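# Move a glass graduated cylinder from cart to bench

## Task

Take one graduated cylinder from the cart's top tray and set it upright on the work surface of the shelved bench. Every other cylinder must also end up standing. A cylinder that tips over, touches the floor, drops more than a few centimetres or is knocked hard (breaking its glass) means failure. At the end the gripper must have released it and moved away, so the cylinder stands without robot support. The robot itself must not fall or finish tilted.

## Robot and tools

Robot: TidyBot++, a mobile base (0.54 m long, 0.50 m wide, 0.38 m high) on four powered casters, carrying a single seven-joint arm with a two-finger gripper. The shoulder sits 0.12 m ahead of the base centre and 0.68 m above the floor. Cameras: base_camera (pinhole, 644x364) on the base front, and wrist_camera (fisheye, 644x476) looking along the hand. At the start the arm is folded with the hand pointing down, sticking out up to 0.08 m past the base front.

Frames: the base frame has its origin on the floor below the base centre, x forward, y left, z up. hand_pose is reported in this frame; it is the point midway between the finger pads, its z axis runs out along the fingers and its y axis is the closing direction. The odometry frame is the base frame as it was when the scene began. base_odometry counts wheel turns only (slip counts as motion); heading is positive to the left, -3.142 to 3.142. base_tilt is in degrees, positive when leaning forward or right.

execute_actions: argument "actions" is a list holding one action or nothing (empty returns state and images only). Optional "cameras": list of "base_camera", "wrist_camera" or "all"; omitted or null means all, [] means none. One action may contain:
- "base": exactly one relative move, counted from where the base last reported itself. translate_m: metres forward (+) or back, -2 to 2. strafe_m: metres left (+) or right, -2 to 2. rotate_rad: radians counter-clockwise seen from above (+), -6.3 to 6.3. No turning during translate or strafe.
- "joints": absolute targets by name, radians. joint_1_rad any angle (vertical axis; positive is clockwise from above, opposite to rotate_rad). joint_2_rad -2.249 to 2.249 (shoulder). joint_3_rad any angle. joint_4_rad -2.579 to 2.579 (elbow). joint_5_rad any angle. joint_6_rad -2.099 to 2.099 (wrist). joint_7_rad any angle (hand pointing down: positive is counter-clockwise from above; at 1.57 the fingers open toward robot left/right). gripper_pos 0 (open, pad gap about 85 mm) to 1 (closed); gap is roughly 85 x (1 - gripper_pos) mm. Unbounded joints go the short way, so turn in steps below half a revolution. Done tolerances: ±0.039 for joints 1-4, ±0.056 for 5-7, ±0.03 gripper.
- "speeds": caps for this action only: translate_m and strafe_m 0.05 to 0.5 m/s, rotate_rad 0.1 to 1.57 rad/s (maximum is default). A base move needing over 8.667 s at its cap is refused.
Base and joint motions begin together. Unknown keys or out-of-range numbers reject the whole call with no motion. An omitted joint or base may still push toward an earlier target.

Arm geometry (joint_1_rad = 0, joint_3_rad = 3.14, joint_5_rad = 0, near the start): the arm stays in the vertical plane through base x. Tilt from vertical (forward positive): upper arm (0.42 m) = joint_2_rad; forearm (0.31 m) = joint_2_rad - joint_4_rad; hand (0.31 m, wrist to hand point) = that minus joint_6_rad. Reach forward of the shoulder = sum of length x sin(tilt); height above it = sum of length x cos(tilt). A downward hand reaches at most about 0.94 m above the floor, and only near the base.

Other tools: wait(seconds 0 to 10) commands nothing and returns state and images. zoom_image(camera, region [x0, y0, x1, y1] in pixels from the top-left, at most 504 by 504) enlarges part of that camera's latest full image. read_manual(section "licences") returns licence text only. finished_scene(scene = current scene number) ends the scene irreversibly and reports success; the goal must hold at that moment.

Result lines: base_status and joint_status tell how each commanded motion ended: "done", "off_target" (stopped short, may keep pushing), "contact_stop"/"time_out" (target dropped, holding in place), "not_followed" (targets withheld by the self-collision check, shown with "joint command not followed" and "cause:"), "limit_stop_at_motor_heat". A blocked base can report "done" while far short. on_its_own lists uncommanded changes. joint_positions, hand_pose, base_odometry, base_tilt, and motor_effort (percent of max, bracket = peak of last action) are readings with some noise. For the gripper at 1, "done" means empty; "off_target" means it is holding something. Warnings: ARM HIT (arm struck base or itself), MOTOR HOT, OVER-TEMPERATURE FAULT, torque faults (arm freezes for 10 s and the rest of the call is skipped). A stop reported in one call cancels later motion calls in that reply. The pictures line names the images in order.

Practical cautions: friction and load leave the hand a centimetre or more off; correct by sending last command + (wanted - read), but never command a joint to its current reading while holding an object, as it may sag. Trust camera images over hand_pose. Keep fingers clear of the floor. Approach and lower the glass gently, releasing only once it rests on the bench, then lift and back away. Avoid driving while the arm is caught on anything high (tipping risk) and avoid hard pushes on edges. Objects may occasionally be nudged by outside disturbances.

Each tool is called as name(argument=value, ...), one argument or row to a line, values as JSON.

## Session

execute_actions(
  actions=[],
)

Scene clock: 0.00 s.
base_odometry: x=+0.000 y=+0.000 heading=+0.000 (m, m, rad; odometry frame)
base_tilt: forward=-0.4 right=-0.1 (deg)
base_status: not commanded
joint_positions: joint_1_rad=-0.043 joint_2_rad=-0.341 joint_3_rad=+3.168 joint_4_rad=-2.502 joint_5_rad=-0.001 joint_6_rad=-0.910 joint_7_rad=+1.535 gripper_pos=+0.000
joint_status: not commanded
motor_effort: joint_1_rad=+0 joint_2_rad=-1 joint_3_rad=-1 joint_4_rad=+16 joint_5_rad=+0 joint_6_rad=+1 joint_7_rad=-1 (%)
hand_pose: x=+0.2617 y=+0.0049 z=+0.5931 quat_wxyz=(-0.006, +0.999, -0.010, +0.035) (m; base frame)
pictures: base_camera, wrist_camera
Images, in order (width x height): base_camera 644x364, wrist_camera 644x476.

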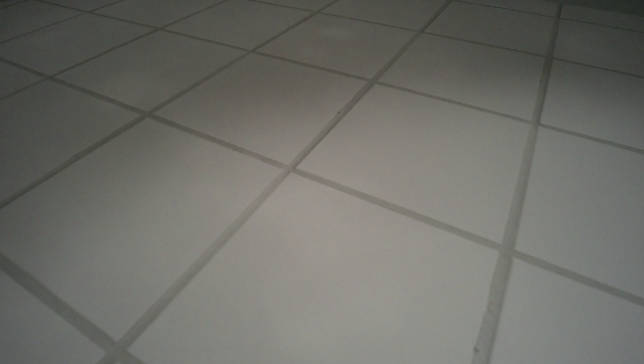

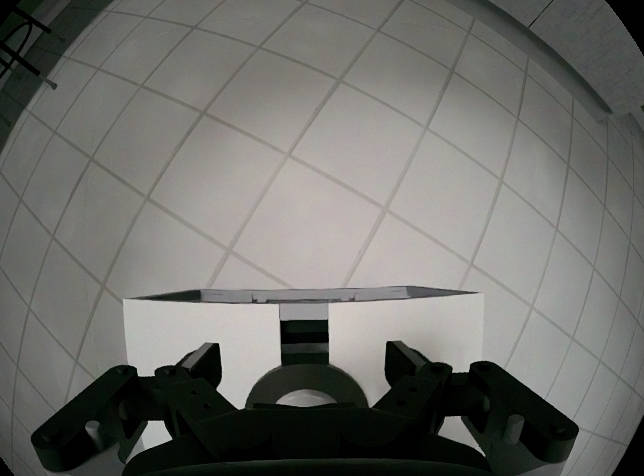

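execute_actions(
  actions=[
    {"joints":{"joint_4_rad":-2.3,"joint_6_rad":0.2}},
  ],
  cameras=["wrist_camera"],
)

execute_actions(
  actions=[
    {"joints":{"joint_1_rad":1.5}},
  ],
  cameras=["wrist_camera"],
)

execute_actions(
  actions=[
    {"joints":{"joint_1_rad":-1.5}},
  ],
  cameras=["wrist_camera"],
)

Scene clock: 1.73 s.
base_odometry: x=+0.000 y=+0.000 heading=+0.000 (m, m, rad; odometry frame)
base_tilt: forward=-0.4 right=-0.1 (deg)
base_status: not commanded
joint_positions: joint_1_rad=-0.043 joint_2_rad=-0.341 joint_3_rad=+3.168 joint_4_rad=-2.302 joint_5_rad=-0.001 joint_6_rad=+0.196 joint_7_rad=+1.535 gripper_pos=+0.000
joint_status: all done
motor_effort: joint_1_rad=+0(1) joint_2_rad=-6(7) joint_3_rad=+1(0) joint_4_rad=+23(24) joint_5_rad=+0(0) joint_6_rad=+9(9) joint_7_rad=-1(1) (%)
hand_pose: x=+0.5746 y=+0.0072 z=+0.8990 quat_wxyz=(-0.021, +0.772, -0.010, +0.635) (m; base frame)
pictures: wrist_camera
Images, in order (width x height): wrist_camera 644x476.

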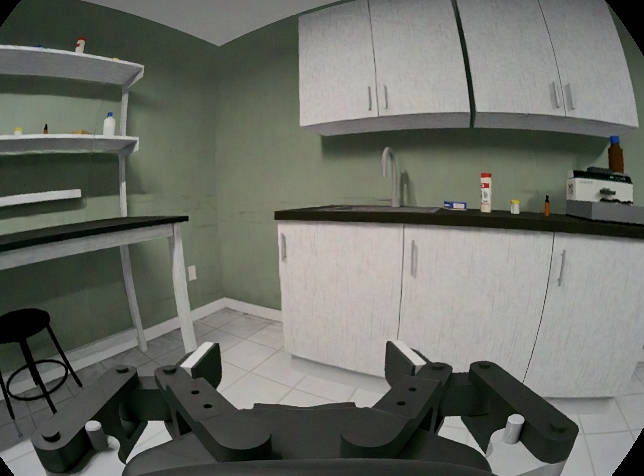

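Scene clock: 4.50 s.
base_odometry: x=+0.000 y=+0.000 heading=+0.000 (m, m, rad; odometry frame)
base_tilt: forward=-0.4 right=-0.1 (deg)
base_status: not commanded
joint_positions: joint_1_rad=+1.483 joint_2_rad=-0.341 joint_3_rad=+3.168 joint_4_rad=-2.302 joint_5_rad=-0.001 joint_6_rad=+0.196 joint_7_rad=+1.535 gripper_pos=+0.000
joint_status: all done
motor_effort: joint_1_rad=+0(1) joint_2_rad=-7(7) joint_3_rad=+0(1) joint_4_rad=+23(23) joint_5_rad=+0(0) joint_6_rad=+9(9) joint_7_rad=-1(0) (%)
hand_pose: x=+0.1467 y=-0.4548 z=+0.8990 quat_wxyz=(+0.424, +0.551, -0.541, +0.473) (m; base frame)
pictures: wrist_camera
Images, in order (width x height): wrist_camera 644x476.

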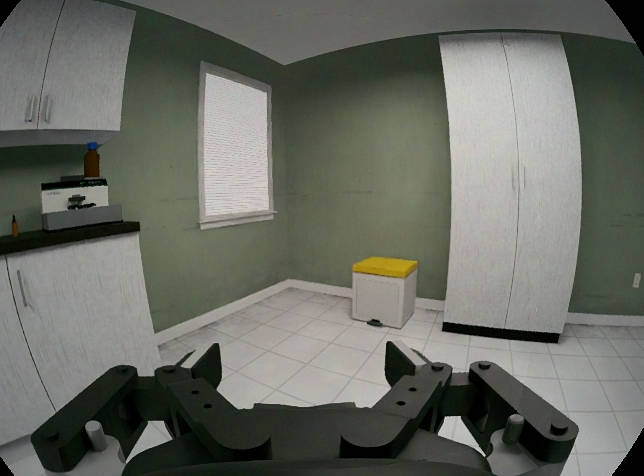

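Scene clock: 8.33 s.
base_odometry: x=+0.000 y=+0.000 heading=+0.000 (m, m, rad; odometry frame)
base_tilt: forward=-0.4 right=-0.1 (deg)
base_status: not commanded
joint_positions: joint_1_rad=-1.483 joint_2_rad=-0.341 joint_3_rad=+3.168 joint_4_rad=-2.302 joint_5_rad=-0.001 joint_6_rad=+0.196 joint_7_rad=+1.535 gripper_pos=+0.000
joint_status: all done
motor_effort: joint_1_rad=+0(1) joint_2_rad=-7(7) joint_3_rad=+1(1) joint_4_rad=+23(23) joint_5_rad=+0(0) joint_6_rad=+9(9) joint_7_rad=-1(0) (%)
hand_pose: x=+0.1710 y=+0.4527 z=+0.8990 quat_wxyz=(-0.434, +0.587, +0.501, +0.464) (m; base frame)
pictures: wrist_camera
Images, in order (width x height): wrist_camera 644x476.

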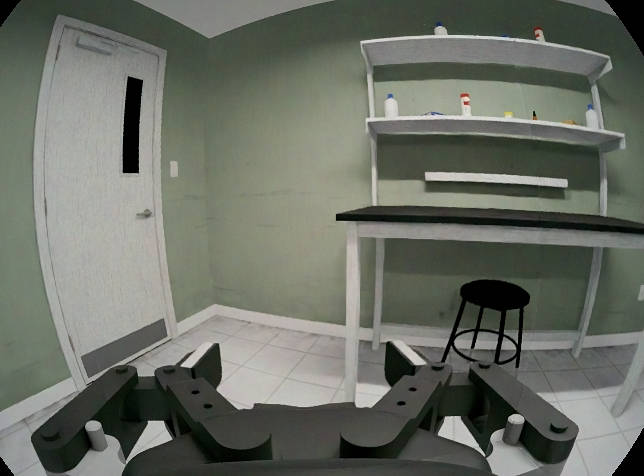

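execute_actions(
  actions=[
    {"joints":{"joint_1_rad":-3.0}},
  ],
  cameras=["wrist_camera"],
)

Scene clock: 11.20 s.
base_odometry: x=+0.000 y=+0.000 heading=+0.000 (m, m, rad; odometry frame)
base_tilt: forward=-0.4 right=-0.1 (deg)
base_status: not commanded
joint_positions: joint_1_rad=-2.983 joint_2_rad=-0.341 joint_3_rad=+3.168 joint_4_rad=-2.302 joint_5_rad=-0.001 joint_6_rad=+0.196 joint_7_rad=+1.535 gripper_pos=+0.000
joint_status: all done
motor_effort: joint_1_rad=+0(1) joint_2_rad=-7(7) joint_3_rad=+1(0) joint_4_rad=+23(23) joint_5_rad=+0(0) joint_6_rad=+9(9) joint_7_rad=+0(0) (%)
hand_pose: x=-0.3289 y=+0.0839 z=+0.8990 quat_wxyz=(-0.634, +0.088, +0.767, +0.043) (m; base frame)
pictures: wrist_camera
Images, in order (width x height): wrist_camera 644x476.

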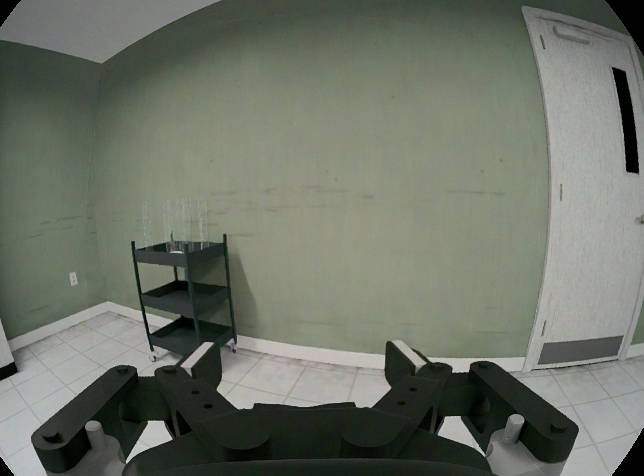

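execute_actions(
  actions=[
    {"base":{"rotate_rad":-2.85},"joints":{"joint_1_rad":-1.5}},
  ],
  cameras=[],
)

execute_actions(
  actions=[
    {"base":{"translate_m":0.7},"joints":{"joint_1_rad":0,"joint_6_rad":-0.1}},
  ],
)

Scene clock: 14.53 s.
base_odometry: x=+0.000 y=+0.000 heading=-2.849 (m, m, rad; odometry frame)
base_tilt: forward=-0.4 right=-0.1 (deg)
base_status: done
joint_positions: joint_1_rad=-1.513 joint_2_rad=-0.341 joint_3_rad=+3.168 joint_4_rad=-2.302 joint_5_rad=-0.001 joint_6_rad=+0.196 joint_7_rad=+1.535 gripper_pos=+0.000
joint_status: all done
motor_effort: joint_1_rad=+0(3) joint_2_rad=-7(7) joint_3_rad=-1(2) joint_4_rad=+23(23) joint_5_rad=+0(0) joint_6_rad=+9(9) joint_7_rad=+0(1) (%)
hand_pose: x=+0.1576 y=+0.4540 z=+0.8990 quat_wxyz=(-0.441, +0.580, +0.510, +0.457) (m; base frame)
pictures: none
No camera images: the call's "cameras" was empty. Leave "cameras" out to get every camera's image.

Scene clock: 17.30 s.
base_odometry: x=-0.671 y=-0.201 heading=-2.850 (m, m, rad; odometry frame)
base_tilt: forward=-0.4 right=-0.1 (deg)
base_status: done
joint_positions: joint_1_rad=-0.017 joint_2_rad=-0.341 joint_3_rad=+3.168 joint_4_rad=-2.302 joint_5_rad=-0.001 joint_6_rad=-0.072 joint_7_rad=+1.535 gripper_pos=+0.000
joint_status: all done
motor_effort: joint_1_rad=+0(2) joint_2_rad=-6(9) joint_3_rad=+0(2) joint_4_rad=+23(24) joint_5_rad=+0(0) joint_6_rad=+9(10) joint_7_rad=+0(0) (%)
hand_pose: x=+0.5480 y=-0.0033 z=+0.8199 quat_wxyz=(-0.011, +0.850, -0.021, +0.526) (m; base frame)
pictures: base_camera, wrist_camera
Images, in order (width x height): base_camera 644x364, wrist_camera 644x476.

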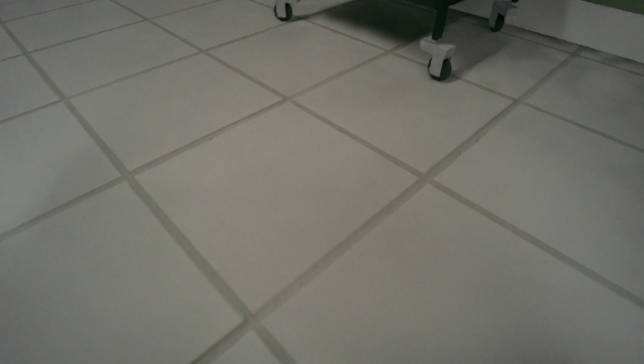

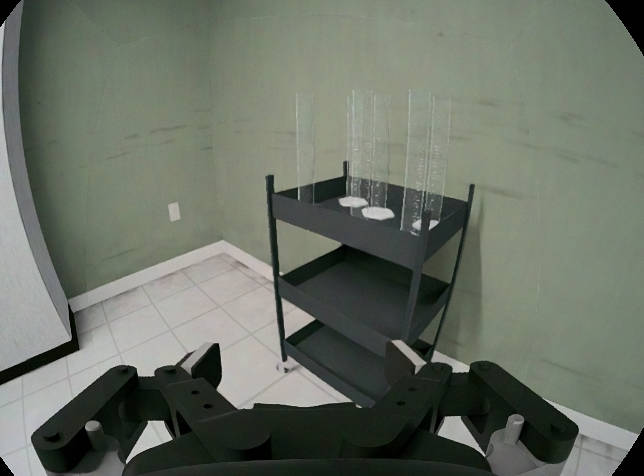

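execute_actions(
  actions=[
    {"base":{"rotate_rad":-0.735}},
  ],
  cameras=[],
)

execute_actions(
  actions=[
    {"base":{"strafe_m":0.6},"joints":{"joint_6_rad":0.1}},
  ],
)

Scene clock: 19.47 s.
base_odometry: x=-0.671 y=-0.201 heading=+2.699 (m, m, rad; odometry frame)
base_tilt: forward=-0.4 right=-0.1 (deg)
base_status: done
joint_positions: joint_1_rad=-0.012 joint_2_rad=-0.341 joint_3_rad=+3.168 joint_4_rad=-2.302 joint_5_rad=-0.001 joint_6_rad=-0.073 joint_7_rad=+1.535 gripper_pos=+0.000
joint_status: not commanded
motor_effort: joint_1_rad=+0(1) joint_2_rad=-6(7) joint_3_rad=-1(1) joint_4_rad=+23(22) joint_5_rad=+0(0) joint_6_rad=+8(8) joint_7_rad=+0(0) (%)
hand_pose: x=+0.5479 y=-0.0055 z=+0.8197 quat_wxyz=(-0.010, +0.850, -0.024, +0.526) (m; base frame)
pictures: none
No camera images: the call's "cameras" was empty. Leave "cameras" out to get every camera's image.

Scene clock: 22.03 s.
base_odometry: x=-0.929 y=-0.743 heading=+2.698 (m, m, rad; odometry frame)
base_tilt: forward=-0.4 right=-0.1 (deg)
base_status: done
joint_positions: joint_1_rad=-0.012 joint_2_rad=-0.341 joint_3_rad=+3.168 joint_4_rad=-2.298 joint_5_rad=-0.001 joint_6_rad=+0.089 joint_7_rad=+1.535 gripper_pos=+0.000
joint_status: all done
motor_effort: joint_1_rad=+0(1) joint_2_rad=-7(7) joint_3_rad=-1(1) joint_4_rad=+23(25) joint_5_rad=+0(0) joint_6_rad=+9(10) joint_7_rad=+0(0) (%)
hand_pose: x=+0.5675 y=-0.0064 z=+0.8688 quat_wxyz=(-0.010, +0.804, -0.023, +0.594) (m; base frame)
pictures: base_camera, wrist_camera
Images, in order (width x height): base_camera 644x364, wrist_camera 644x476.

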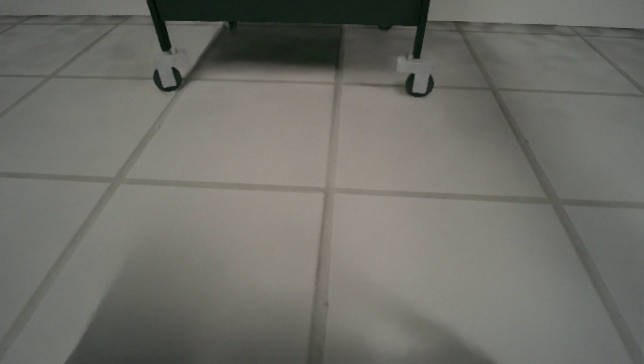

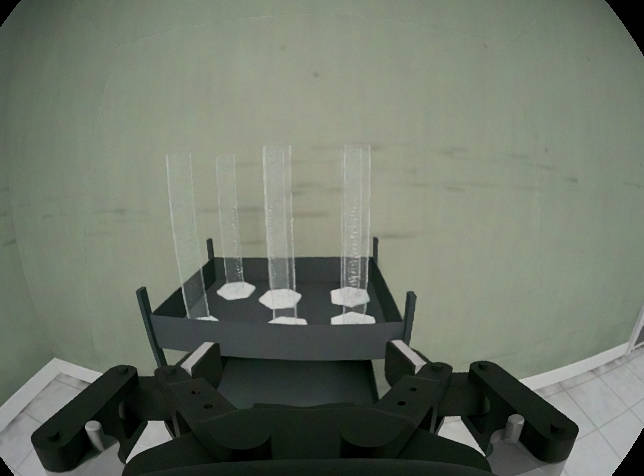

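execute_actions(
  actions=[
    {"base":{"translate_m":-0.15}},
  ],
  cameras=[],
)

execute_actions(
  actions=[
    {"base":{"strafe_m":-0.06},"joints":{"joint_1_rad":0.0,"joint_2_rad":0.3,"joint_4_rad":-2.16,"joint_6_rad":0.89,"joint_7_rad":1.57,"gripper_pos":0.1}},
  ],
)

Scene clock: 24.27 s.
base_odometry: x=-0.793 y=-0.808 heading=+2.698 (m, m, rad; odometry frame)
base_tilt: forward=-0.4 right=-0.1 (deg)
base_status: done
joint_positions: joint_1_rad=-0.012 joint_2_rad=-0.346 joint_3_rad=+3.168 joint_4_rad=-2.298 joint_5_rad=-0.001 joint_6_rad=+0.089 joint_7_rad=+1.535 gripper_pos=+0.000
joint_status: not commanded
motor_effort: joint_1_rad=+0(0) joint_2_rad=-6(9) joint_3_rad=+0(0) joint_4_rad=+23(23) joint_5_rad=+0(0) joint_6_rad=+9(9) joint_7_rad=+0(1) (%)
hand_pose: x=+0.5666 y=-0.0064 z=+0.8710 quat_wxyz=(-0.011, +0.802, -0.023, +0.596) (m; base frame)
pictures: none
No camera images: the call's "cameras" was empty. Leave "cameras" out to get every camera's image.

Scene clock: 26.17 s.
base_odometry: x=-0.767 y=-0.753 heading=+2.698 (m, m, rad; odometry frame)
base_tilt: forward=-0.4 right=-0.1 (deg)
base_status: done
joint_positions: joint_1_rad=-0.011 joint_2_rad=+0.295 joint_3_rad=+3.168 joint_4_rad=-2.177 joint_5_rad=-0.001 joint_6_rad=+0.864 joint_7_rad=+1.542 gripper_pos=+0.100
joint_status: all done
motor_effort: joint_1_rad=+0(1) joint_2_rad=-23(25) joint_3_rad=+0(1) joint_4_rad=+18(23) joint_5_rad=+0(0) joint_6_rad=+9(10) joint_7_rad=+0(0) (%)
hand_pose: x=+0.7477 y=-0.0069 z=+0.8257 quat_wxyz=(-0.002, +0.720, -0.014, +0.693) (m; base frame)
pictures: base_camera, wrist_camera
Images, in order (width x height): base_camera 644x364, wrist_camera 644x476.

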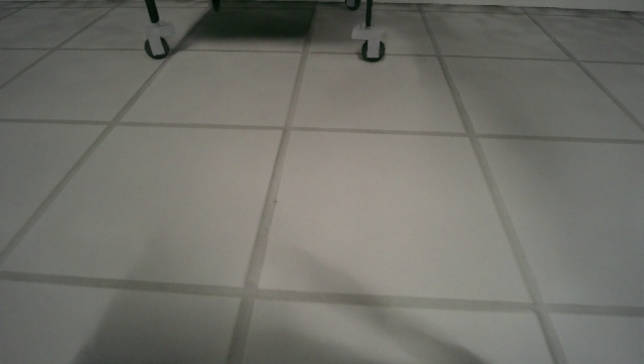

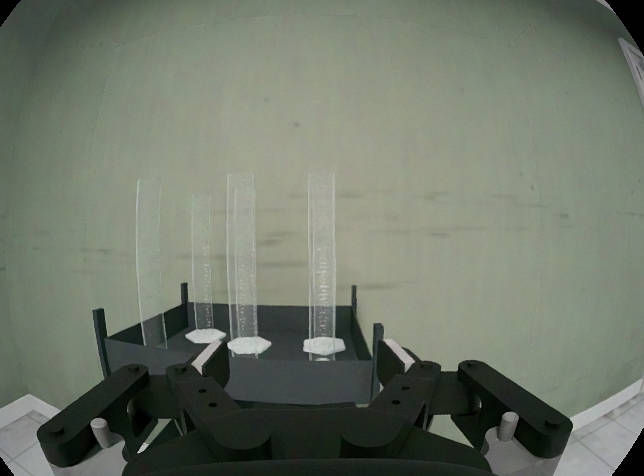

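execute_actions(
  actions=[
    {"base":{"strafe_m":-0.015},"joints":{"joint_2_rad":0.3,"joint_4_rad":-2.13,"joint_6_rad":0.91,"joint_7_rad":1.6}},
  ],
  cameras=[],
)

execute_actions(
  actions=[
    {"base":{"translate_m":0.12},"speeds":{"translate_m":0.1}},
  ],
  cameras=["wrist_camera"],
)

Scene clock: 27.23 s.
base_odometry: x=-0.760 y=-0.740 heading=+2.698 (m, m, rad; odometry frame)
base_tilt: forward=-0.4 right=-0.1 (deg)
base_status: done
joint_positions: joint_1_rad=-0.004 joint_2_rad=+0.295 joint_3_rad=+3.169 joint_4_rad=-2.142 joint_5_rad=-0.001 joint_6_rad=+0.886 joint_7_rad=+1.575 gripper_pos=+0.100
joint_status: all done
motor_effort: joint_1_rad=+0(4) joint_2_rad=-24(24) joint_3_rad=+0(3) joint_4_rad=+18(19) joint_5_rad=+0(1) joint_6_rad=+9(10) joint_7_rad=-1(0) (%)
hand_pose: x=+0.7565 y=-0.0116 z=+0.8507 quat_wxyz=(+0.012, +0.700, -0.004, +0.714) (m; base frame)
pictures: none
No camera images: the call's "cameras" was empty. Leave "cameras" out to get every camera's image.

Scene clock: 29.00 s.
base_odometry: x=-0.869 y=-0.688 heading=+2.698 (m, m, rad; odometry frame)
base_tilt: forward=-0.4 right=-0.1 (deg)
base_status: done
joint_positions: joint_1_rad=-0.004 joint_2_rad=+0.297 joint_3_rad=+3.169 joint_4_rad=-2.141 joint_5_rad=-0.001 joint_6_rad=+0.886 joint_7_rad=+1.575 gripper_pos=+0.100
joint_status: not commanded
motor_effort: joint_1_rad=+0(0) joint_2_rad=-23(26) joint_3_rad=+0(0) joint_4_rad=+18(20) joint_5_rad=+0(0) joint_6_rad=+9(9) joint_7_rad=+0(0) (%)
hand_pose: x=+0.7571 y=-0.0116 z=+0.8501 quat_wxyz=(+0.012, +0.700, -0.004, +0.714) (m; base frame)
pictures: wrist_camera
Images, in order (width x height): wrist_camera 644x476.

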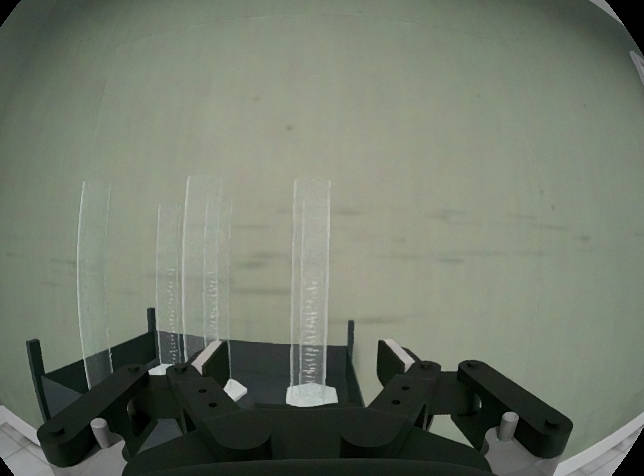

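execute_actions(
  actions=[
    {"base":{"translate_m":0.11},"speeds":{"translate_m":0.07}},
  ],
  cameras=["wrist_camera"],
)

Scene clock: 31.27 s.
base_odometry: x=-0.968 y=-0.640 heading=+2.697 (m, m, rad; odometry frame)
base_tilt: forward=-0.4 right=-0.1 (deg)
base_status: done
joint_positions: joint_1_rad=-0.004 joint_2_rad=+0.298 joint_3_rad=+3.169 joint_4_rad=-2.140 joint_5_rad=-0.001 joint_6_rad=+0.886 joint_7_rad=+1.575 gripper_pos=+0.100
joint_status: not commanded
motor_effort: joint_1_rad=+0(1) joint_2_rad=-24(26) joint_3_rad=+0(1) joint_4_rad=+18(19) joint_5_rad=+0(0) joint_6_rad=+8(9) joint_7_rad=+0(1) (%)
hand_pose: x=+0.7573 y=-0.0116 z=+0.8498 quat_wxyz=(+0.012, +0.701, -0.004, +0.713) (m; base frame)
pictures: wrist_camera
Images, in order (width x height): wrist_camera 644x476.

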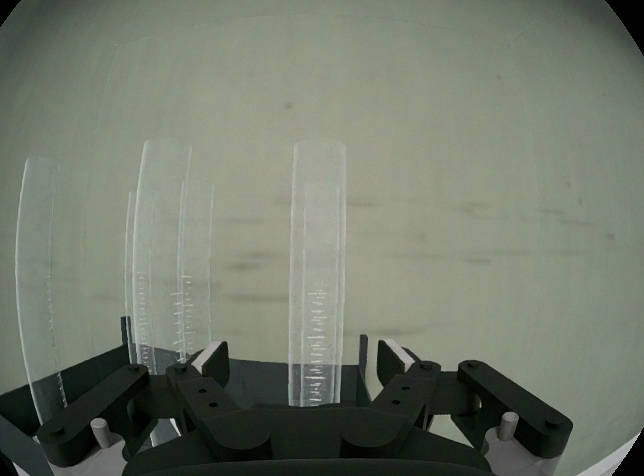

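execute_actions(
  actions=[
    {"base":{"strafe_m":-0.01}},
  ],
  cameras=[],
)

execute_actions(
  actions=[
    {"base":{"translate_m":0.08},"speeds":{"translate_m":0.07}},
  ],
  cameras=["wrist_camera"],
)

Scene clock: 32.17 s.
base_odometry: x=-0.964 y=-0.631 heading=+2.698 (m, m, rad; odometry frame)
base_tilt: forward=-0.4 right=-0.2 (deg)
base_status: done
joint_positions: joint_1_rad=-0.003 joint_2_rad=+0.298 joint_3_rad=+3.169 joint_4_rad=-2.140 joint_5_rad=-0.001 joint_6_rad=+0.886 joint_7_rad=+1.575 gripper_pos=+0.100
joint_status: not commanded
motor_effort: joint_1_rad=-1(2) joint_2_rad=-24(25) joint_3_rad=-1(2) joint_4_rad=+18(19) joint_5_rad=+0(1) joint_6_rad=+9(10) joint_7_rad=+0(0) (%)
hand_pose: x=+0.7573 y=-0.0123 z=+0.8498 quat_wxyz=(+0.012, +0.701, -0.004, +0.713) (m; base frame)
pictures: none
No camera images: the call's "cameras" was empty. Leave "cameras" out to get every camera's image.

Scene clock: 33.80 s.
base_odometry: x=-1.037 y=-0.597 heading=+2.698 (m, m, rad; odometry frame)
base_tilt: forward=-0.4 right=-0.1 (deg)
base_status: done
joint_positions: joint_1_rad=-0.003 joint_2_rad=+0.299 joint_3_rad=+3.169 joint_4_rad=-2.140 joint_5_rad=-0.001 joint_6_rad=+0.886 joint_7_rad=+1.575 gripper_pos=+0.100
joint_status: not commanded
motor_effort: joint_1_rad=+0(1) joint_2_rad=-24(25) joint_3_rad=+0(1) joint_4_rad=+18(19) joint_5_rad=+0(0) joint_6_rad=+9(9) joint_7_rad=+0(1) (%)
hand_pose: x=+0.7574 y=-0.0123 z=+0.8498 quat_wxyz=(+0.012, +0.701, -0.004, +0.714) (m; base frame)
pictures: wrist_camera
Images, in order (width x height): wrist_camera 644x476.

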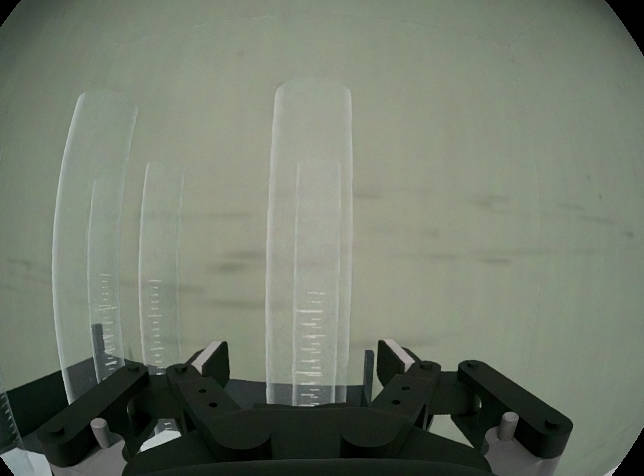

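execute_actions(
  actions=[
    {"base":{"translate_m":0.038},"speeds":{"translate_m":0.05}},
  ],
  cameras=["wrist_camera"],
)

execute_actions(
  actions=[
    {"joints":{"gripper_pos":1.0}},
  ],
  cameras=["wrist_camera"],
)

Scene clock: 35.17 s.
base_odometry: x=-1.071 y=-0.580 heading=+2.697 (m, m, rad; odometry frame)
base_tilt: forward=-0.4 right=-0.1 (deg)
base_status: done
joint_positions: joint_1_rad=-0.003 joint_2_rad=+0.299 joint_3_rad=+3.169 joint_4_rad=-2.140 joint_5_rad=-0.001 joint_6_rad=+0.886 joint_7_rad=+1.575 gripper_pos=+0.100
joint_status: not commanded
motor_effort: joint_1_rad=+0(2) joint_2_rad=-23(26) joint_3_rad=+0(1) joint_4_rad=+17(19) joint_5_rad=+0(0) joint_6_rad=+9(9) joint_7_rad=+0(0) (%)
hand_pose: x=+0.7575 y=-0.0123 z=+0.8499 quat_wxyz=(+0.012, +0.700, -0.004, +0.714) (m; base frame)
pictures: wrist_camera
Images, in order (width x height): wrist_camera 644x476.

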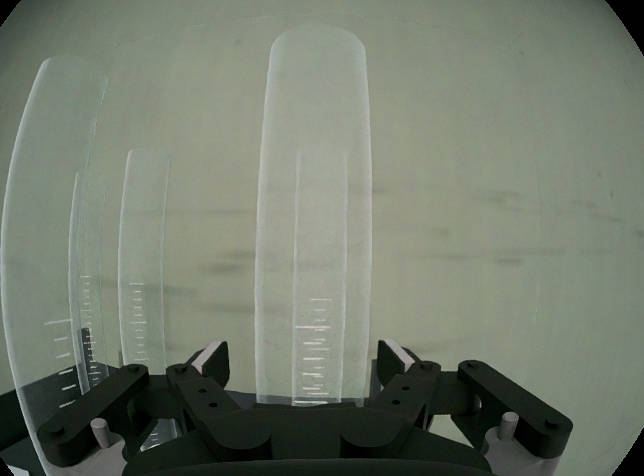

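Scene clock: 36.20 s.
base_odometry: x=-1.071 y=-0.580 heading=+2.697 (m, m, rad; odometry frame)
base_tilt: forward=-0.4 right=-0.2 (deg)
base_status: not commanded
joint_positions: joint_1_rad=-0.003 joint_2_rad=+0.299 joint_3_rad=+3.169 joint_4_rad=-2.140 joint_5_rad=-0.001 joint_6_rad=+0.887 joint_7_rad=+1.575 gripper_pos=+0.561
joint_status: gripper_pos off_target (ended at +0.561, target +1.000)
motor_effort: joint_1_rad=+0(2) joint_2_rad=-24(24) joint_3_rad=+0(1) joint_4_rad=+18(18) joint_5_rad=+0(0) joint_6_rad=+9(9) joint_7_rad=+0(0) (%)
hand_pose: x=+0.7575 y=-0.0123 z=+0.8502 quat_wxyz=(+0.013, +0.700, -0.004, +0.714) (m; base frame)
pictures: wrist_camera
Images, in order (width x height): wrist_camera 644x476.

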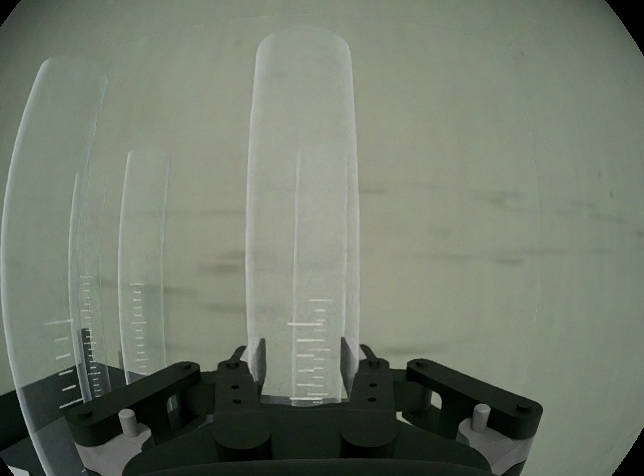

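execute_actions(
  actions=[
    {"joints":{"joint_2_rad":0.05,"joint_4_rad":-1.77,"joint_6_rad":0.27}},
  ],
  cameras=["wrist_camera"],
)

execute_actions(
  actions=[
    {"base":{"translate_m":-0.4},"speeds":{"translate_m":0.25}},
  ],
  cameras=["wrist_camera"],
)

Scene clock: 38.13 s.
base_odometry: x=-1.071 y=-0.580 heading=+2.697 (m, m, rad; odometry frame)
base_tilt: forward=-0.4 right=-0.1 (deg)
base_status: not commanded
joint_positions: joint_1_rad=-0.003 joint_2_rad=+0.060 joint_3_rad=+3.169 joint_4_rad=-1.790 joint_5_rad=-0.001 joint_6_rad=+0.285 joint_7_rad=+1.575 gripper_pos=+0.561
joint_status: all done
motor_effort: joint_1_rad=+0(0) joint_2_rad=-23(29) joint_3_rad=+0(0) joint_4_rad=+26(27) joint_5_rad=+0(0) joint_6_rad=+11(12) joint_7_rad=+0(0) (%)
hand_pose: x=+0.7577 y=-0.0137 z=+1.0174 quat_wxyz=(+0.010, +0.705, -0.007, +0.709) (m; base frame)
pictures: wrist_camera
Images, in order (width x height): wrist_camera 644x476.

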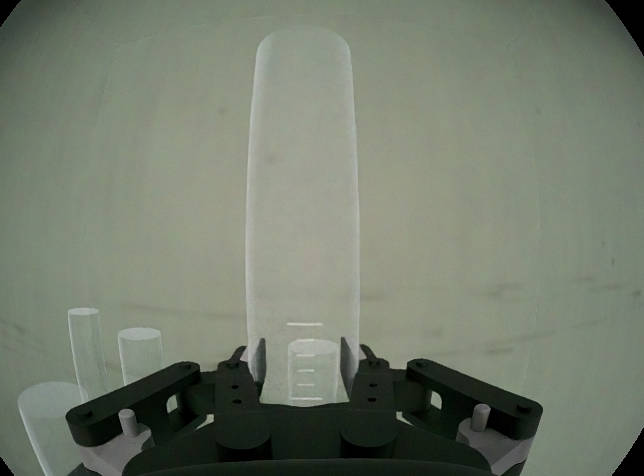

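Scene clock: 40.60 s.
base_odometry: x=-0.710 y=-0.752 heading=+2.697 (m, m, rad; odometry frame)
base_tilt: forward=-0.4 right=-0.1 (deg)
base_status: done
joint_positions: joint_1_rad=-0.003 joint_2_rad=+0.059 joint_3_rad=+3.169 joint_4_rad=-1.790 joint_5_rad=-0.001 joint_6_rad=+0.283 joint_7_rad=+1.575 gripper_pos=+0.561
joint_status: not commanded
motor_effort: joint_1_rad=+0(2) joint_2_rad=-22(25) joint_3_rad=-1(2) joint_4_rad=+26(27) joint_5_rad=+0(0) joint_6_rad=+11(11) joint_7_rad=-1(0) (%)
hand_pose: x=+0.7577 y=-0.0138 z=+1.0169 quat_wxyz=(+0.010, +0.705, -0.007, +0.709) (m; base frame)
pictures: wrist_camera
Images, in order (width x height): wrist_camera 644x476.

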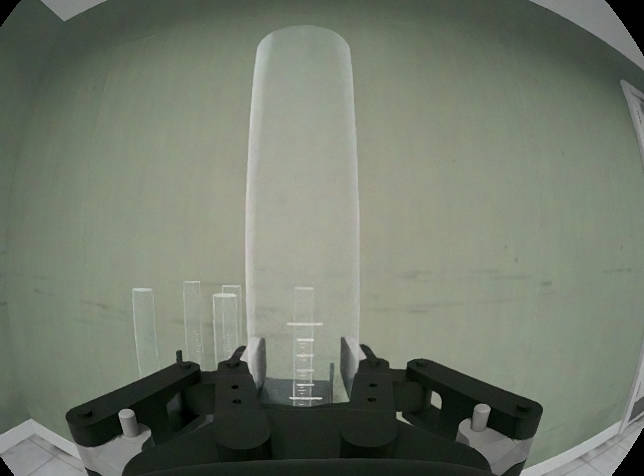

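execute_actions(
  actions=[
    {"base":{"rotate_rad":-1.57},"joints":{"joint_2_rad":0.05,"joint_4_rad":-1.35,"joint_6_rad":-0.17},"speeds":{"rotate_rad":0.7}},
  ],
)

Scene clock: 43.93 s.
base_odometry: x=-0.710 y=-0.752 heading=+1.128 (m, m, rad; odometry frame)
base_tilt: forward=-0.4 right=-0.2 (deg)
base_status: done
joint_positions: joint_1_rad=+0.001 joint_2_rad=+0.060 joint_3_rad=+3.170 joint_4_rad=-1.376 joint_5_rad=-0.001 joint_6_rad=-0.154 joint_7_rad=+1.575 gripper_pos=+0.561
joint_status: all done
motor_effort: joint_1_rad=+0(3) joint_2_rad=-23(25) joint_3_rad=+0(3) joint_4_rad=+27(28) joint_5_rad=+0(0) joint_6_rad=+11(11) joint_7_rad=+0(0) (%)
hand_pose: x=+0.7669 y=-0.0167 z=+1.1382 quat_wxyz=(+0.012, +0.714, -0.009, +0.700) (m; base frame)
pictures: base_camera, wrist_camera
Images, in order (width x height): base_camera 644x364, wrist_camera 644x476.

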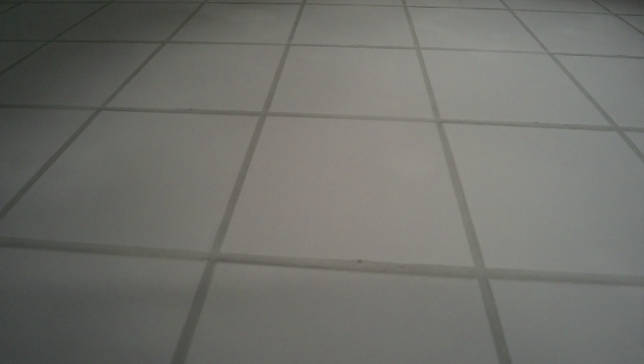

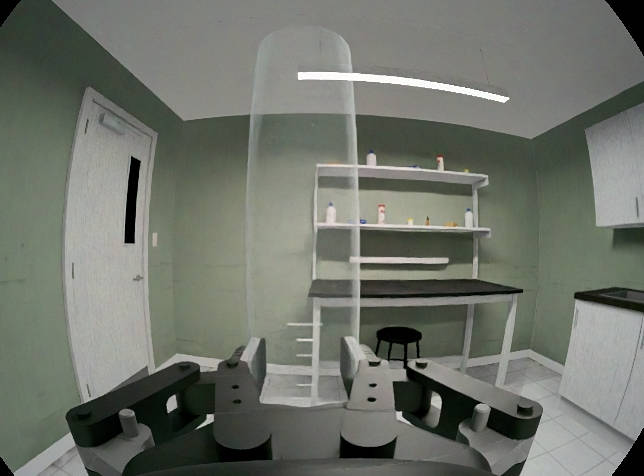

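execute_actions(
  actions=[
    {"base":{"strafe_m":-0.75}},
  ],
  cameras=[],
)

execute_actions(
  actions=[
    {"base":{"translate_m":0.9},"joints":{"joint_2_rad":0.05,"joint_4_rad":-1.2,"joint_6_rad":-0.32}},
  ],
)

Scene clock: 47.03 s.
base_odometry: x=-0.032 y=-1.074 heading=+1.127 (m, m, rad; odometry frame)
base_tilt: forward=-0.4 right=-0.1 (deg)
base_status: done
joint_positions: joint_1_rad=+0.001 joint_2_rad=+0.060 joint_3_rad=+3.170 joint_4_rad=-1.376 joint_5_rad=-0.001 joint_6_rad=-0.155 joint_7_rad=+1.575 gripper_pos=+0.561
joint_status: not commanded
motor_effort: joint_1_rad=+0(3) joint_2_rad=-23(24) joint_3_rad=-1(2) joint_4_rad=+27(27) joint_5_rad=+0(0) joint_6_rad=+11(12) joint_7_rad=+0(0) (%)
hand_pose: x=+0.7669 y=-0.0167 z=+1.1381 quat_wxyz=(+0.012, +0.714, -0.009, +0.700) (m; base frame)
pictures: none
No camera images: the call's "cameras" was empty. Leave "cameras" out to get every camera's image.

Scene clock: 50.20 s.
base_odometry: x=+0.355 y=-0.262 heading=+1.127 (m, m, rad; odometry frame)
base_tilt: forward=-0.4 right=-0.1 (deg)
base_status: done
joint_positions: joint_1_rad=+0.001 joint_2_rad=+0.064 joint_3_rad=+3.170 joint_4_rad=-1.221 joint_5_rad=-0.001 joint_6_rad=-0.308 joint_7_rad=+1.575 gripper_pos=+0.561
joint_status: all done
motor_effort: joint_1_rad=+0(1) joint_2_rad=-22(26) joint_3_rad=+0(1) joint_4_rad=+26(28) joint_5_rad=+0(0) joint_6_rad=+11(12) joint_7_rad=+0(0) (%)
hand_pose: x=+0.7586 y=-0.0162 z=+1.1839 quat_wxyz=(+0.012, +0.715, -0.009, +0.699) (m; base frame)
pictures: base_camera, wrist_camera
Images, in order (width x height): base_camera 644x364, wrist_camera 644x476.

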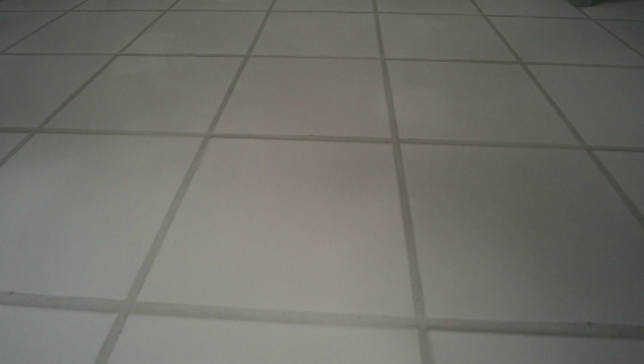

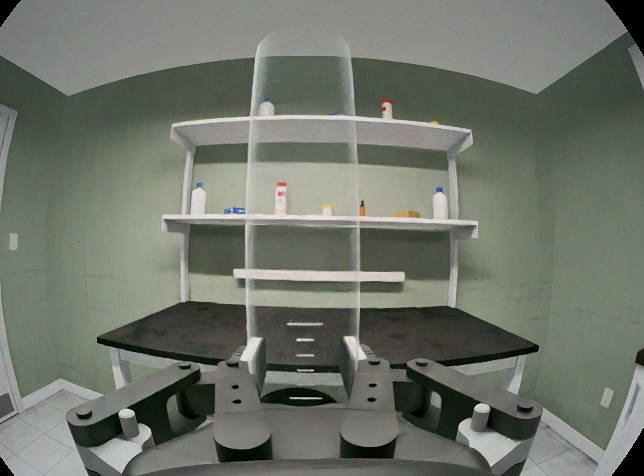

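execute_actions(
  actions=[
    {"base":{"translate_m":0.3},"speeds":{"translate_m":0.25}},
  ],
  cameras=["wrist_camera"],
)

Scene clock: 52.57 s.
base_odometry: x=+0.484 y=+0.009 heading=+1.126 (m, m, rad; odometry frame)
base_tilt: forward=-0.4 right=-0.1 (deg)
base_status: done
joint_positions: joint_1_rad=+0.001 joint_2_rad=+0.064 joint_3_rad=+3.170 joint_4_rad=-1.221 joint_5_rad=-0.001 joint_6_rad=-0.309 joint_7_rad=+1.575 gripper_pos=+0.561
joint_status: not commanded
motor_effort: joint_1_rad=+0(1) joint_2_rad=-22(26) joint_3_rad=+0(1) joint_4_rad=+26(28) joint_5_rad=+0(0) joint_6_rad=+11(12) joint_7_rad=+0(0) (%)
hand_pose: x=+0.7589 y=-0.0162 z=+1.1832 quat_wxyz=(+0.012, +0.715, -0.009, +0.699) (m; base frame)
pictures: wrist_camera
Images, in order (width x height): wrist_camera 644x476.

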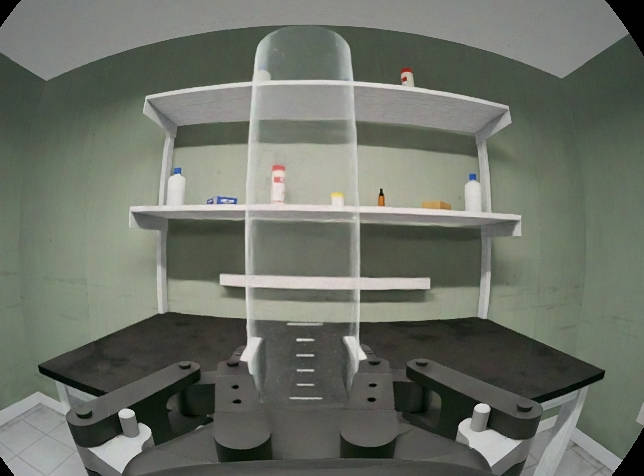

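execute_actions(
  actions=[
    {"joints":{"joint_4_rad":-1.04,"joint_6_rad":-0.48}},
  ],
  cameras=[],
)

execute_actions(
  actions=[
    {"base":{"translate_m":0.37},"speeds":{"translate_m":0.2}},
  ],
)

Scene clock: 53.93 s.
base_odometry: x=+0.484 y=+0.009 heading=+1.126 (m, m, rad; odometry frame)
base_tilt: forward=-0.4 right=-0.1 (deg)
base_status: not commanded
joint_positions: joint_1_rad=+0.001 joint_2_rad=+0.061 joint_3_rad=+3.170 joint_4_rad=-1.061 joint_5_rad=-0.001 joint_6_rad=-0.464 joint_7_rad=+1.575 gripper_pos=+0.561
joint_status: all done
motor_effort: joint_1_rad=-1(0) joint_2_rad=-22(24) joint_3_rad=+0(0) joint_4_rad=+25(26) joint_5_rad=+0(0) joint_6_rad=+11(12) joint_7_rad=+0(0) (%)
hand_pose: x=+0.7392 y=-0.0156 z=+1.2334 quat_wxyz=(+0.012, +0.712, -0.009, +0.702) (m; base frame)
pictures: none
No camera images: the call's "cameras" was empty. Leave "cameras" out to get every camera's image.

Scene clock: 56.63 s.
base_odometry: x=+0.643 y=+0.344 heading=+1.126 (m, m, rad; odometry frame)
base_tilt: forward=-0.4 right=-0.1 (deg)
base_status: done
joint_positions: joint_1_rad=+0.001 joint_2_rad=+0.063 joint_3_rad=+3.170 joint_4_rad=-1.061 joint_5_rad=-0.001 joint_6_rad=-0.467 joint_7_rad=+1.575 gripper_pos=+0.561
joint_status: not commanded
motor_effort: joint_1_rad=+0(1) joint_2_rad=-22(25) joint_3_rad=-1(1) joint_4_rad=+25(27) joint_5_rad=+0(0) joint_6_rad=+11(11) joint_7_rad=+0(0) (%)
hand_pose: x=+0.7404 y=-0.0156 z=+1.2311 quat_wxyz=(+0.012, +0.714, -0.009, +0.700) (m; base frame)
pictures: base_camera, wrist_camera
Images, in order (width x height): base_camera 644x364, wrist_camera 644x476.

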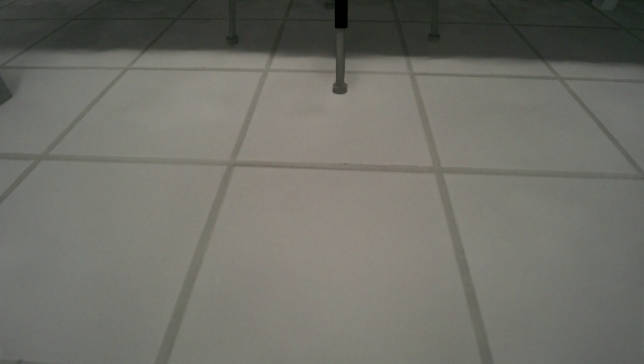

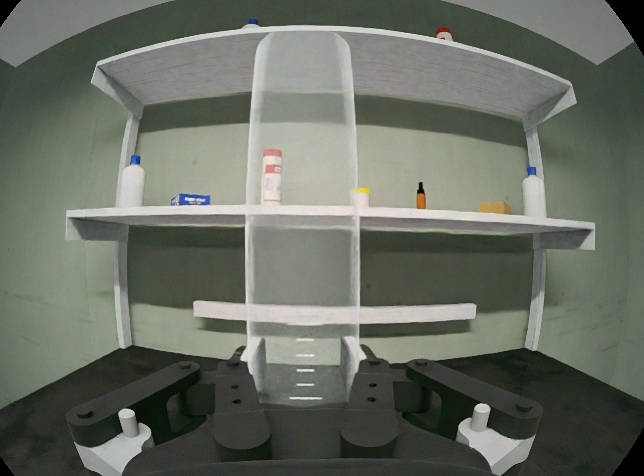

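execute_actions(
  actions=[
    {"base":{"translate_m":0.27},"speeds":{"translate_m":0.2}},
  ],
)

Scene clock: 59.03 s.
base_odometry: x=+0.760 y=+0.587 heading=+1.126 (m, m, rad; odometry frame)
base_tilt: forward=-0.4 right=-0.1 (deg)
base_status: done
joint_positions: joint_1_rad=+0.001 joint_2_rad=+0.063 joint_3_rad=+3.170 joint_4_rad=-1.061 joint_5_rad=-0.001 joint_6_rad=-0.468 joint_7_rad=+1.575 gripper_pos=+0.561
joint_status: not commanded
motor_effort: joint_1_rad=+0(1) joint_2_rad=-22(25) joint_3_rad=+0(1) joint_4_rad=+25(27) joint_5_rad=+0(0) joint_6_rad=+11(11) joint_7_rad=+0(0) (%)
hand_pose: x=+0.7405 y=-0.0156 z=+1.2307 quat_wxyz=(+0.012, +0.715, -0.009, +0.699) (m; base frame)
pictures: base_camera, wrist_camera
Images, in order (width x height): base_camera 644x364, wrist_camera 644x476.

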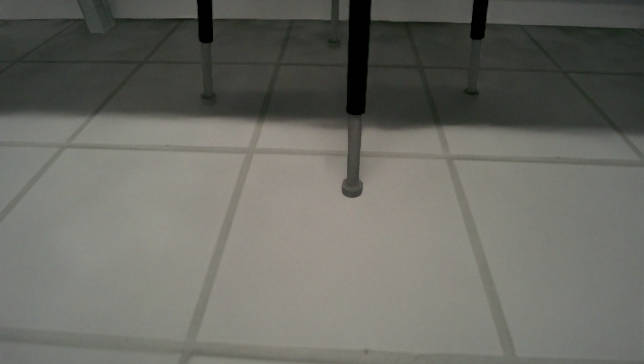

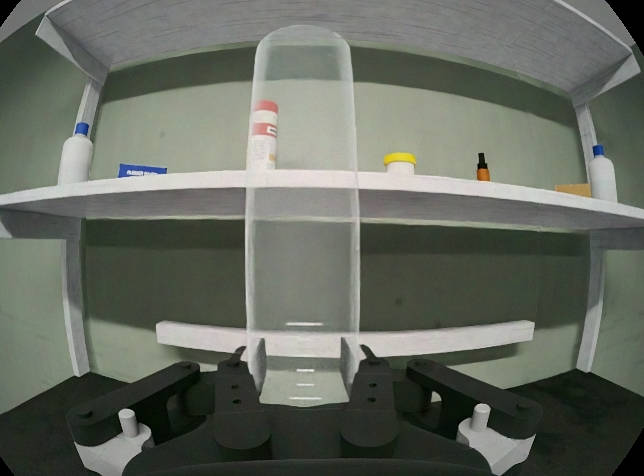

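execute_actions(
  actions=[
    {"base":{"translate_m":-0.05},"joints":{"joint_4_rad":-1.25,"joint_6_rad":-0.28}},
  ],
  cameras=["wrist_camera"],
)

execute_actions(
  actions=[
    {"joints":{"joint_4_rad":-1.33,"joint_6_rad":-0.2}},
  ],
  cameras=["wrist_camera"],
)

Scene clock: 60.63 s.
base_odometry: x=+0.738 y=+0.542 heading=+1.127 (m, m, rad; odometry frame)
base_tilt: forward=-0.4 right=-0.1 (deg)
base_status: done
joint_positions: joint_1_rad=+0.001 joint_2_rad=+0.062 joint_3_rad=+3.170 joint_4_rad=-1.252 joint_5_rad=-0.001 joint_6_rad=-0.320 joint_7_rad=+1.575 gripper_pos=+0.561
joint_status: all done
motor_effort: joint_1_rad=+0(1) joint_2_rad=-23(26) joint_3_rad=+0(0) joint_4_rad=+27(28) joint_5_rad=+0(0) joint_6_rad=+11(12) joint_7_rad=-1(0) (%)
hand_pose: x=+0.7600 y=-0.0163 z=+1.1617 quat_wxyz=(+0.011, +0.729, -0.009, +0.684) (m; base frame)
pictures: wrist_camera
Images, in order (width x height): wrist_camera 644x476.

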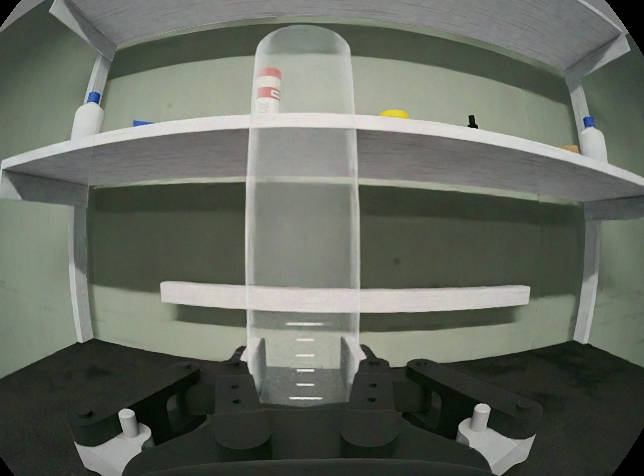

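Scene clock: 61.50 s.
base_odometry: x=+0.738 y=+0.542 heading=+1.127 (m, m, rad; odometry frame)
base_tilt: forward=-0.4 right=-0.1 (deg)
base_status: not commanded
joint_positions: joint_1_rad=+0.001 joint_2_rad=+0.063 joint_3_rad=+3.170 joint_4_rad=-1.333 joint_5_rad=-0.001 joint_6_rad=-0.240 joint_7_rad=+1.575 gripper_pos=+0.561
joint_status: all done
motor_effort: joint_1_rad=+0(0) joint_2_rad=-23(25) joint_3_rad=-1(0) joint_4_rad=+27(27) joint_5_rad=+0(0) joint_6_rad=+11(11) joint_7_rad=+0(0) (%)
hand_pose: x=+0.7659 y=-0.0166 z=+1.1360 quat_wxyz=(+0.011, +0.730, -0.009, +0.684) (m; base frame)
pictures: wrist_camera
Images, in order (width x height): wrist_camera 644x476.

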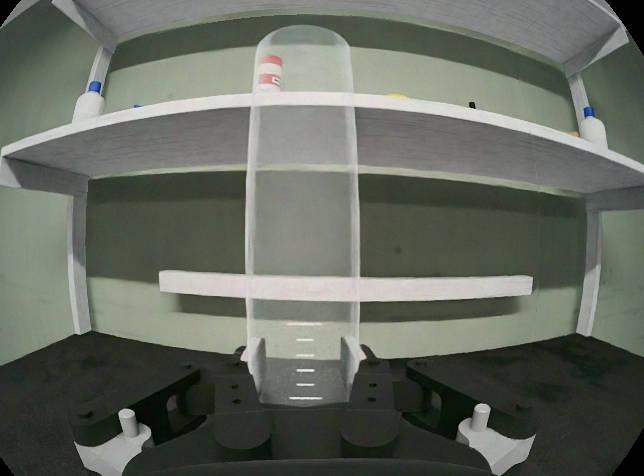

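execute_actions(
  actions=[
    {"joints":{"joint_4_rad":-1.40,"joint_6_rad":-0.05}},
  ],
  cameras=["wrist_camera"],
)

execute_actions(
  actions=[
    {"joints":{"joint_4_rad":-1.46,"joint_6_rad":0.01}},
  ],
  cameras=["wrist_camera"],
)

Scene clock: 62.63 s.
base_odometry: x=+0.738 y=+0.542 heading=+1.127 (m, m, rad; odometry frame)
base_tilt: forward=-0.4 right=-0.1 (deg)
base_status: not commanded
joint_positions: joint_1_rad=+0.001 joint_2_rad=+0.063 joint_3_rad=+3.170 joint_4_rad=-1.401 joint_5_rad=-0.001 joint_6_rad=-0.086 joint_7_rad=+1.575 gripper_pos=+0.561
joint_status: all done
motor_effort: joint_1_rad=+0(0) joint_2_rad=-23(24) joint_3_rad=-1(0) joint_4_rad=+27(28) joint_5_rad=+0(0) joint_6_rad=+10(12) joint_7_rad=+0(0) (%)
hand_pose: x=+0.7695 y=-0.0167 z=+1.1416 quat_wxyz=(+0.012, +0.700, -0.009, +0.714) (m; base frame)
pictures: wrist_camera
Images, in order (width x height): wrist_camera 644x476.

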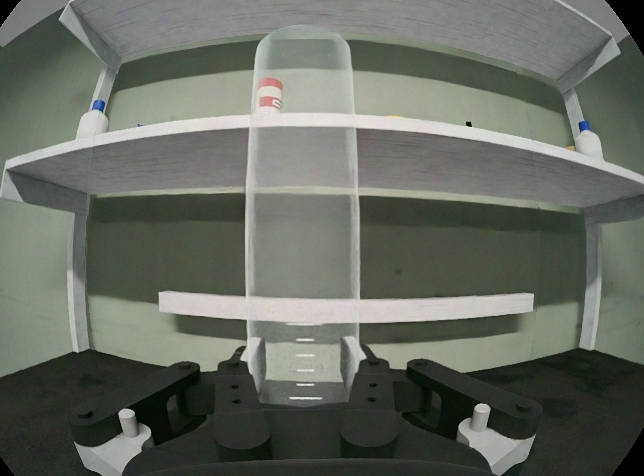

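Scene clock: 63.43 s.
base_odometry: x=+0.738 y=+0.542 heading=+1.127 (m, m, rad; odometry frame)
base_tilt: forward=-0.4 right=-0.1 (deg)
base_status: not commanded
joint_positions: joint_1_rad=+0.001 joint_2_rad=+0.064 joint_3_rad=+3.170 joint_4_rad=-1.463 joint_5_rad=-0.001 joint_6_rad=-0.030 joint_7_rad=+1.575 gripper_pos=+0.561
joint_status: all done
motor_effort: joint_1_rad=+0(0) joint_2_rad=-24(25) joint_3_rad=+0(0) joint_4_rad=+27(28) joint_5_rad=+0(0) joint_6_rad=+11(11) joint_7_rad=+0(0) (%)
hand_pose: x=+0.7712 y=-0.0168 z=+1.1202 quat_wxyz=(+0.012, +0.702, -0.009, +0.712) (m; base frame)
pictures: wrist_camera
Images, in order (width x height): wrist_camera 644x476.

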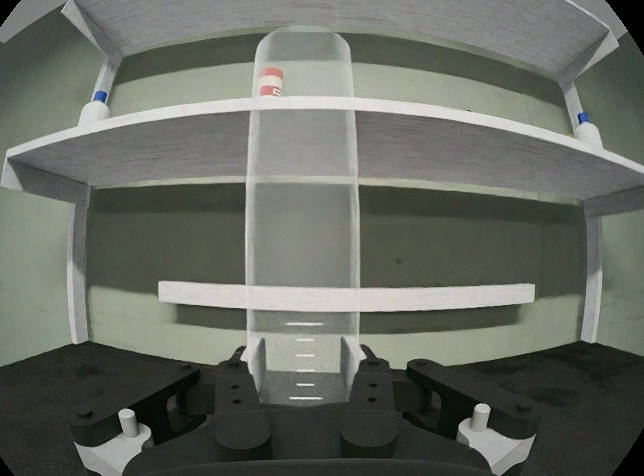

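Continue down in steps.

execute_actions(
  actions=[
    {"joints":{"joint_4_rad":-1.52,"joint_6_rad":0.07}},
  ],
  cameras=[],
)

execute_actions(
  actions=[
    {"joints":{"joint_4_rad":-1.57,"joint_6_rad":0.12}},
  ],
  cameras=["wrist_camera"],
)

Scene clock: 64.37 s.
base_odometry: x=+0.738 y=+0.542 heading=+1.127 (m, m, rad; odometry frame)
base_tilt: forward=-0.4 right=-0.1 (deg)
base_status: not commanded
joint_positions: joint_1_rad=+0.001 joint_2_rad=+0.064 joint_3_rad=+3.170 joint_4_rad=-1.522 joint_5_rad=-0.001 joint_6_rad=+0.032 joint_7_rad=+1.575 gripper_pos=+0.561
joint_status: all done
motor_effort: joint_1_rad=+0(1) joint_2_rad=-23(24) joint_3_rad=+0(0) joint_4_rad=+27(28) joint_5_rad=+0(0) joint_6_rad=+11(11) joint_7_rad=+0(0) (%)
hand_pose: x=+0.7715 y=-0.0169 z=+1.1026 quat_wxyz=(+0.012, +0.701, -0.009, +0.713) (m; base frame)
pictures: none
No camera images: the call's "cameras" was empty. Leave "cameras" out to get every camera's image.

Scene clock: 65.10 s.
base_odometry: x=+0.738 y=+0.542 heading=+1.127 (m, m, rad; odometry frame)
base_tilt: forward=-0.4 right=-0.1 (deg)
base_status: not commanded
joint_positions: joint_1_rad=+0.001 joint_2_rad=+0.057 joint_3_rad=+3.170 joint_4_rad=-1.556 joint_5_rad=-0.001 joint_6_rad=+0.091 joint_7_rad=+1.575 gripper_pos=+0.561
joint_status: all done
motor_effort: joint_1_rad=+0(1) joint_2_rad=-21(23) joint_3_rad=+0(1) joint_4_rad=+24(28) joint_5_rad=+1(1) joint_6_rad=+9(10) joint_7_rad=+0(0) (%)
hand_pose: x=+0.7681 y=-0.0169 z=+1.1034 quat_wxyz=(+0.012, +0.690, -0.009, +0.724) (m; base frame)
pictures: wrist_camera
Images, in order (width x height): wrist_camera 644x476.

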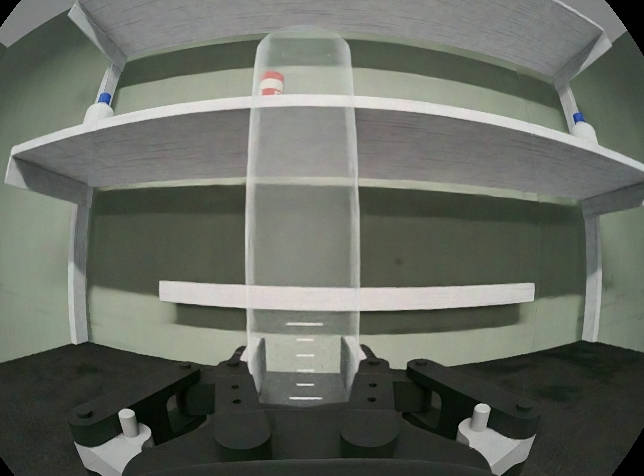

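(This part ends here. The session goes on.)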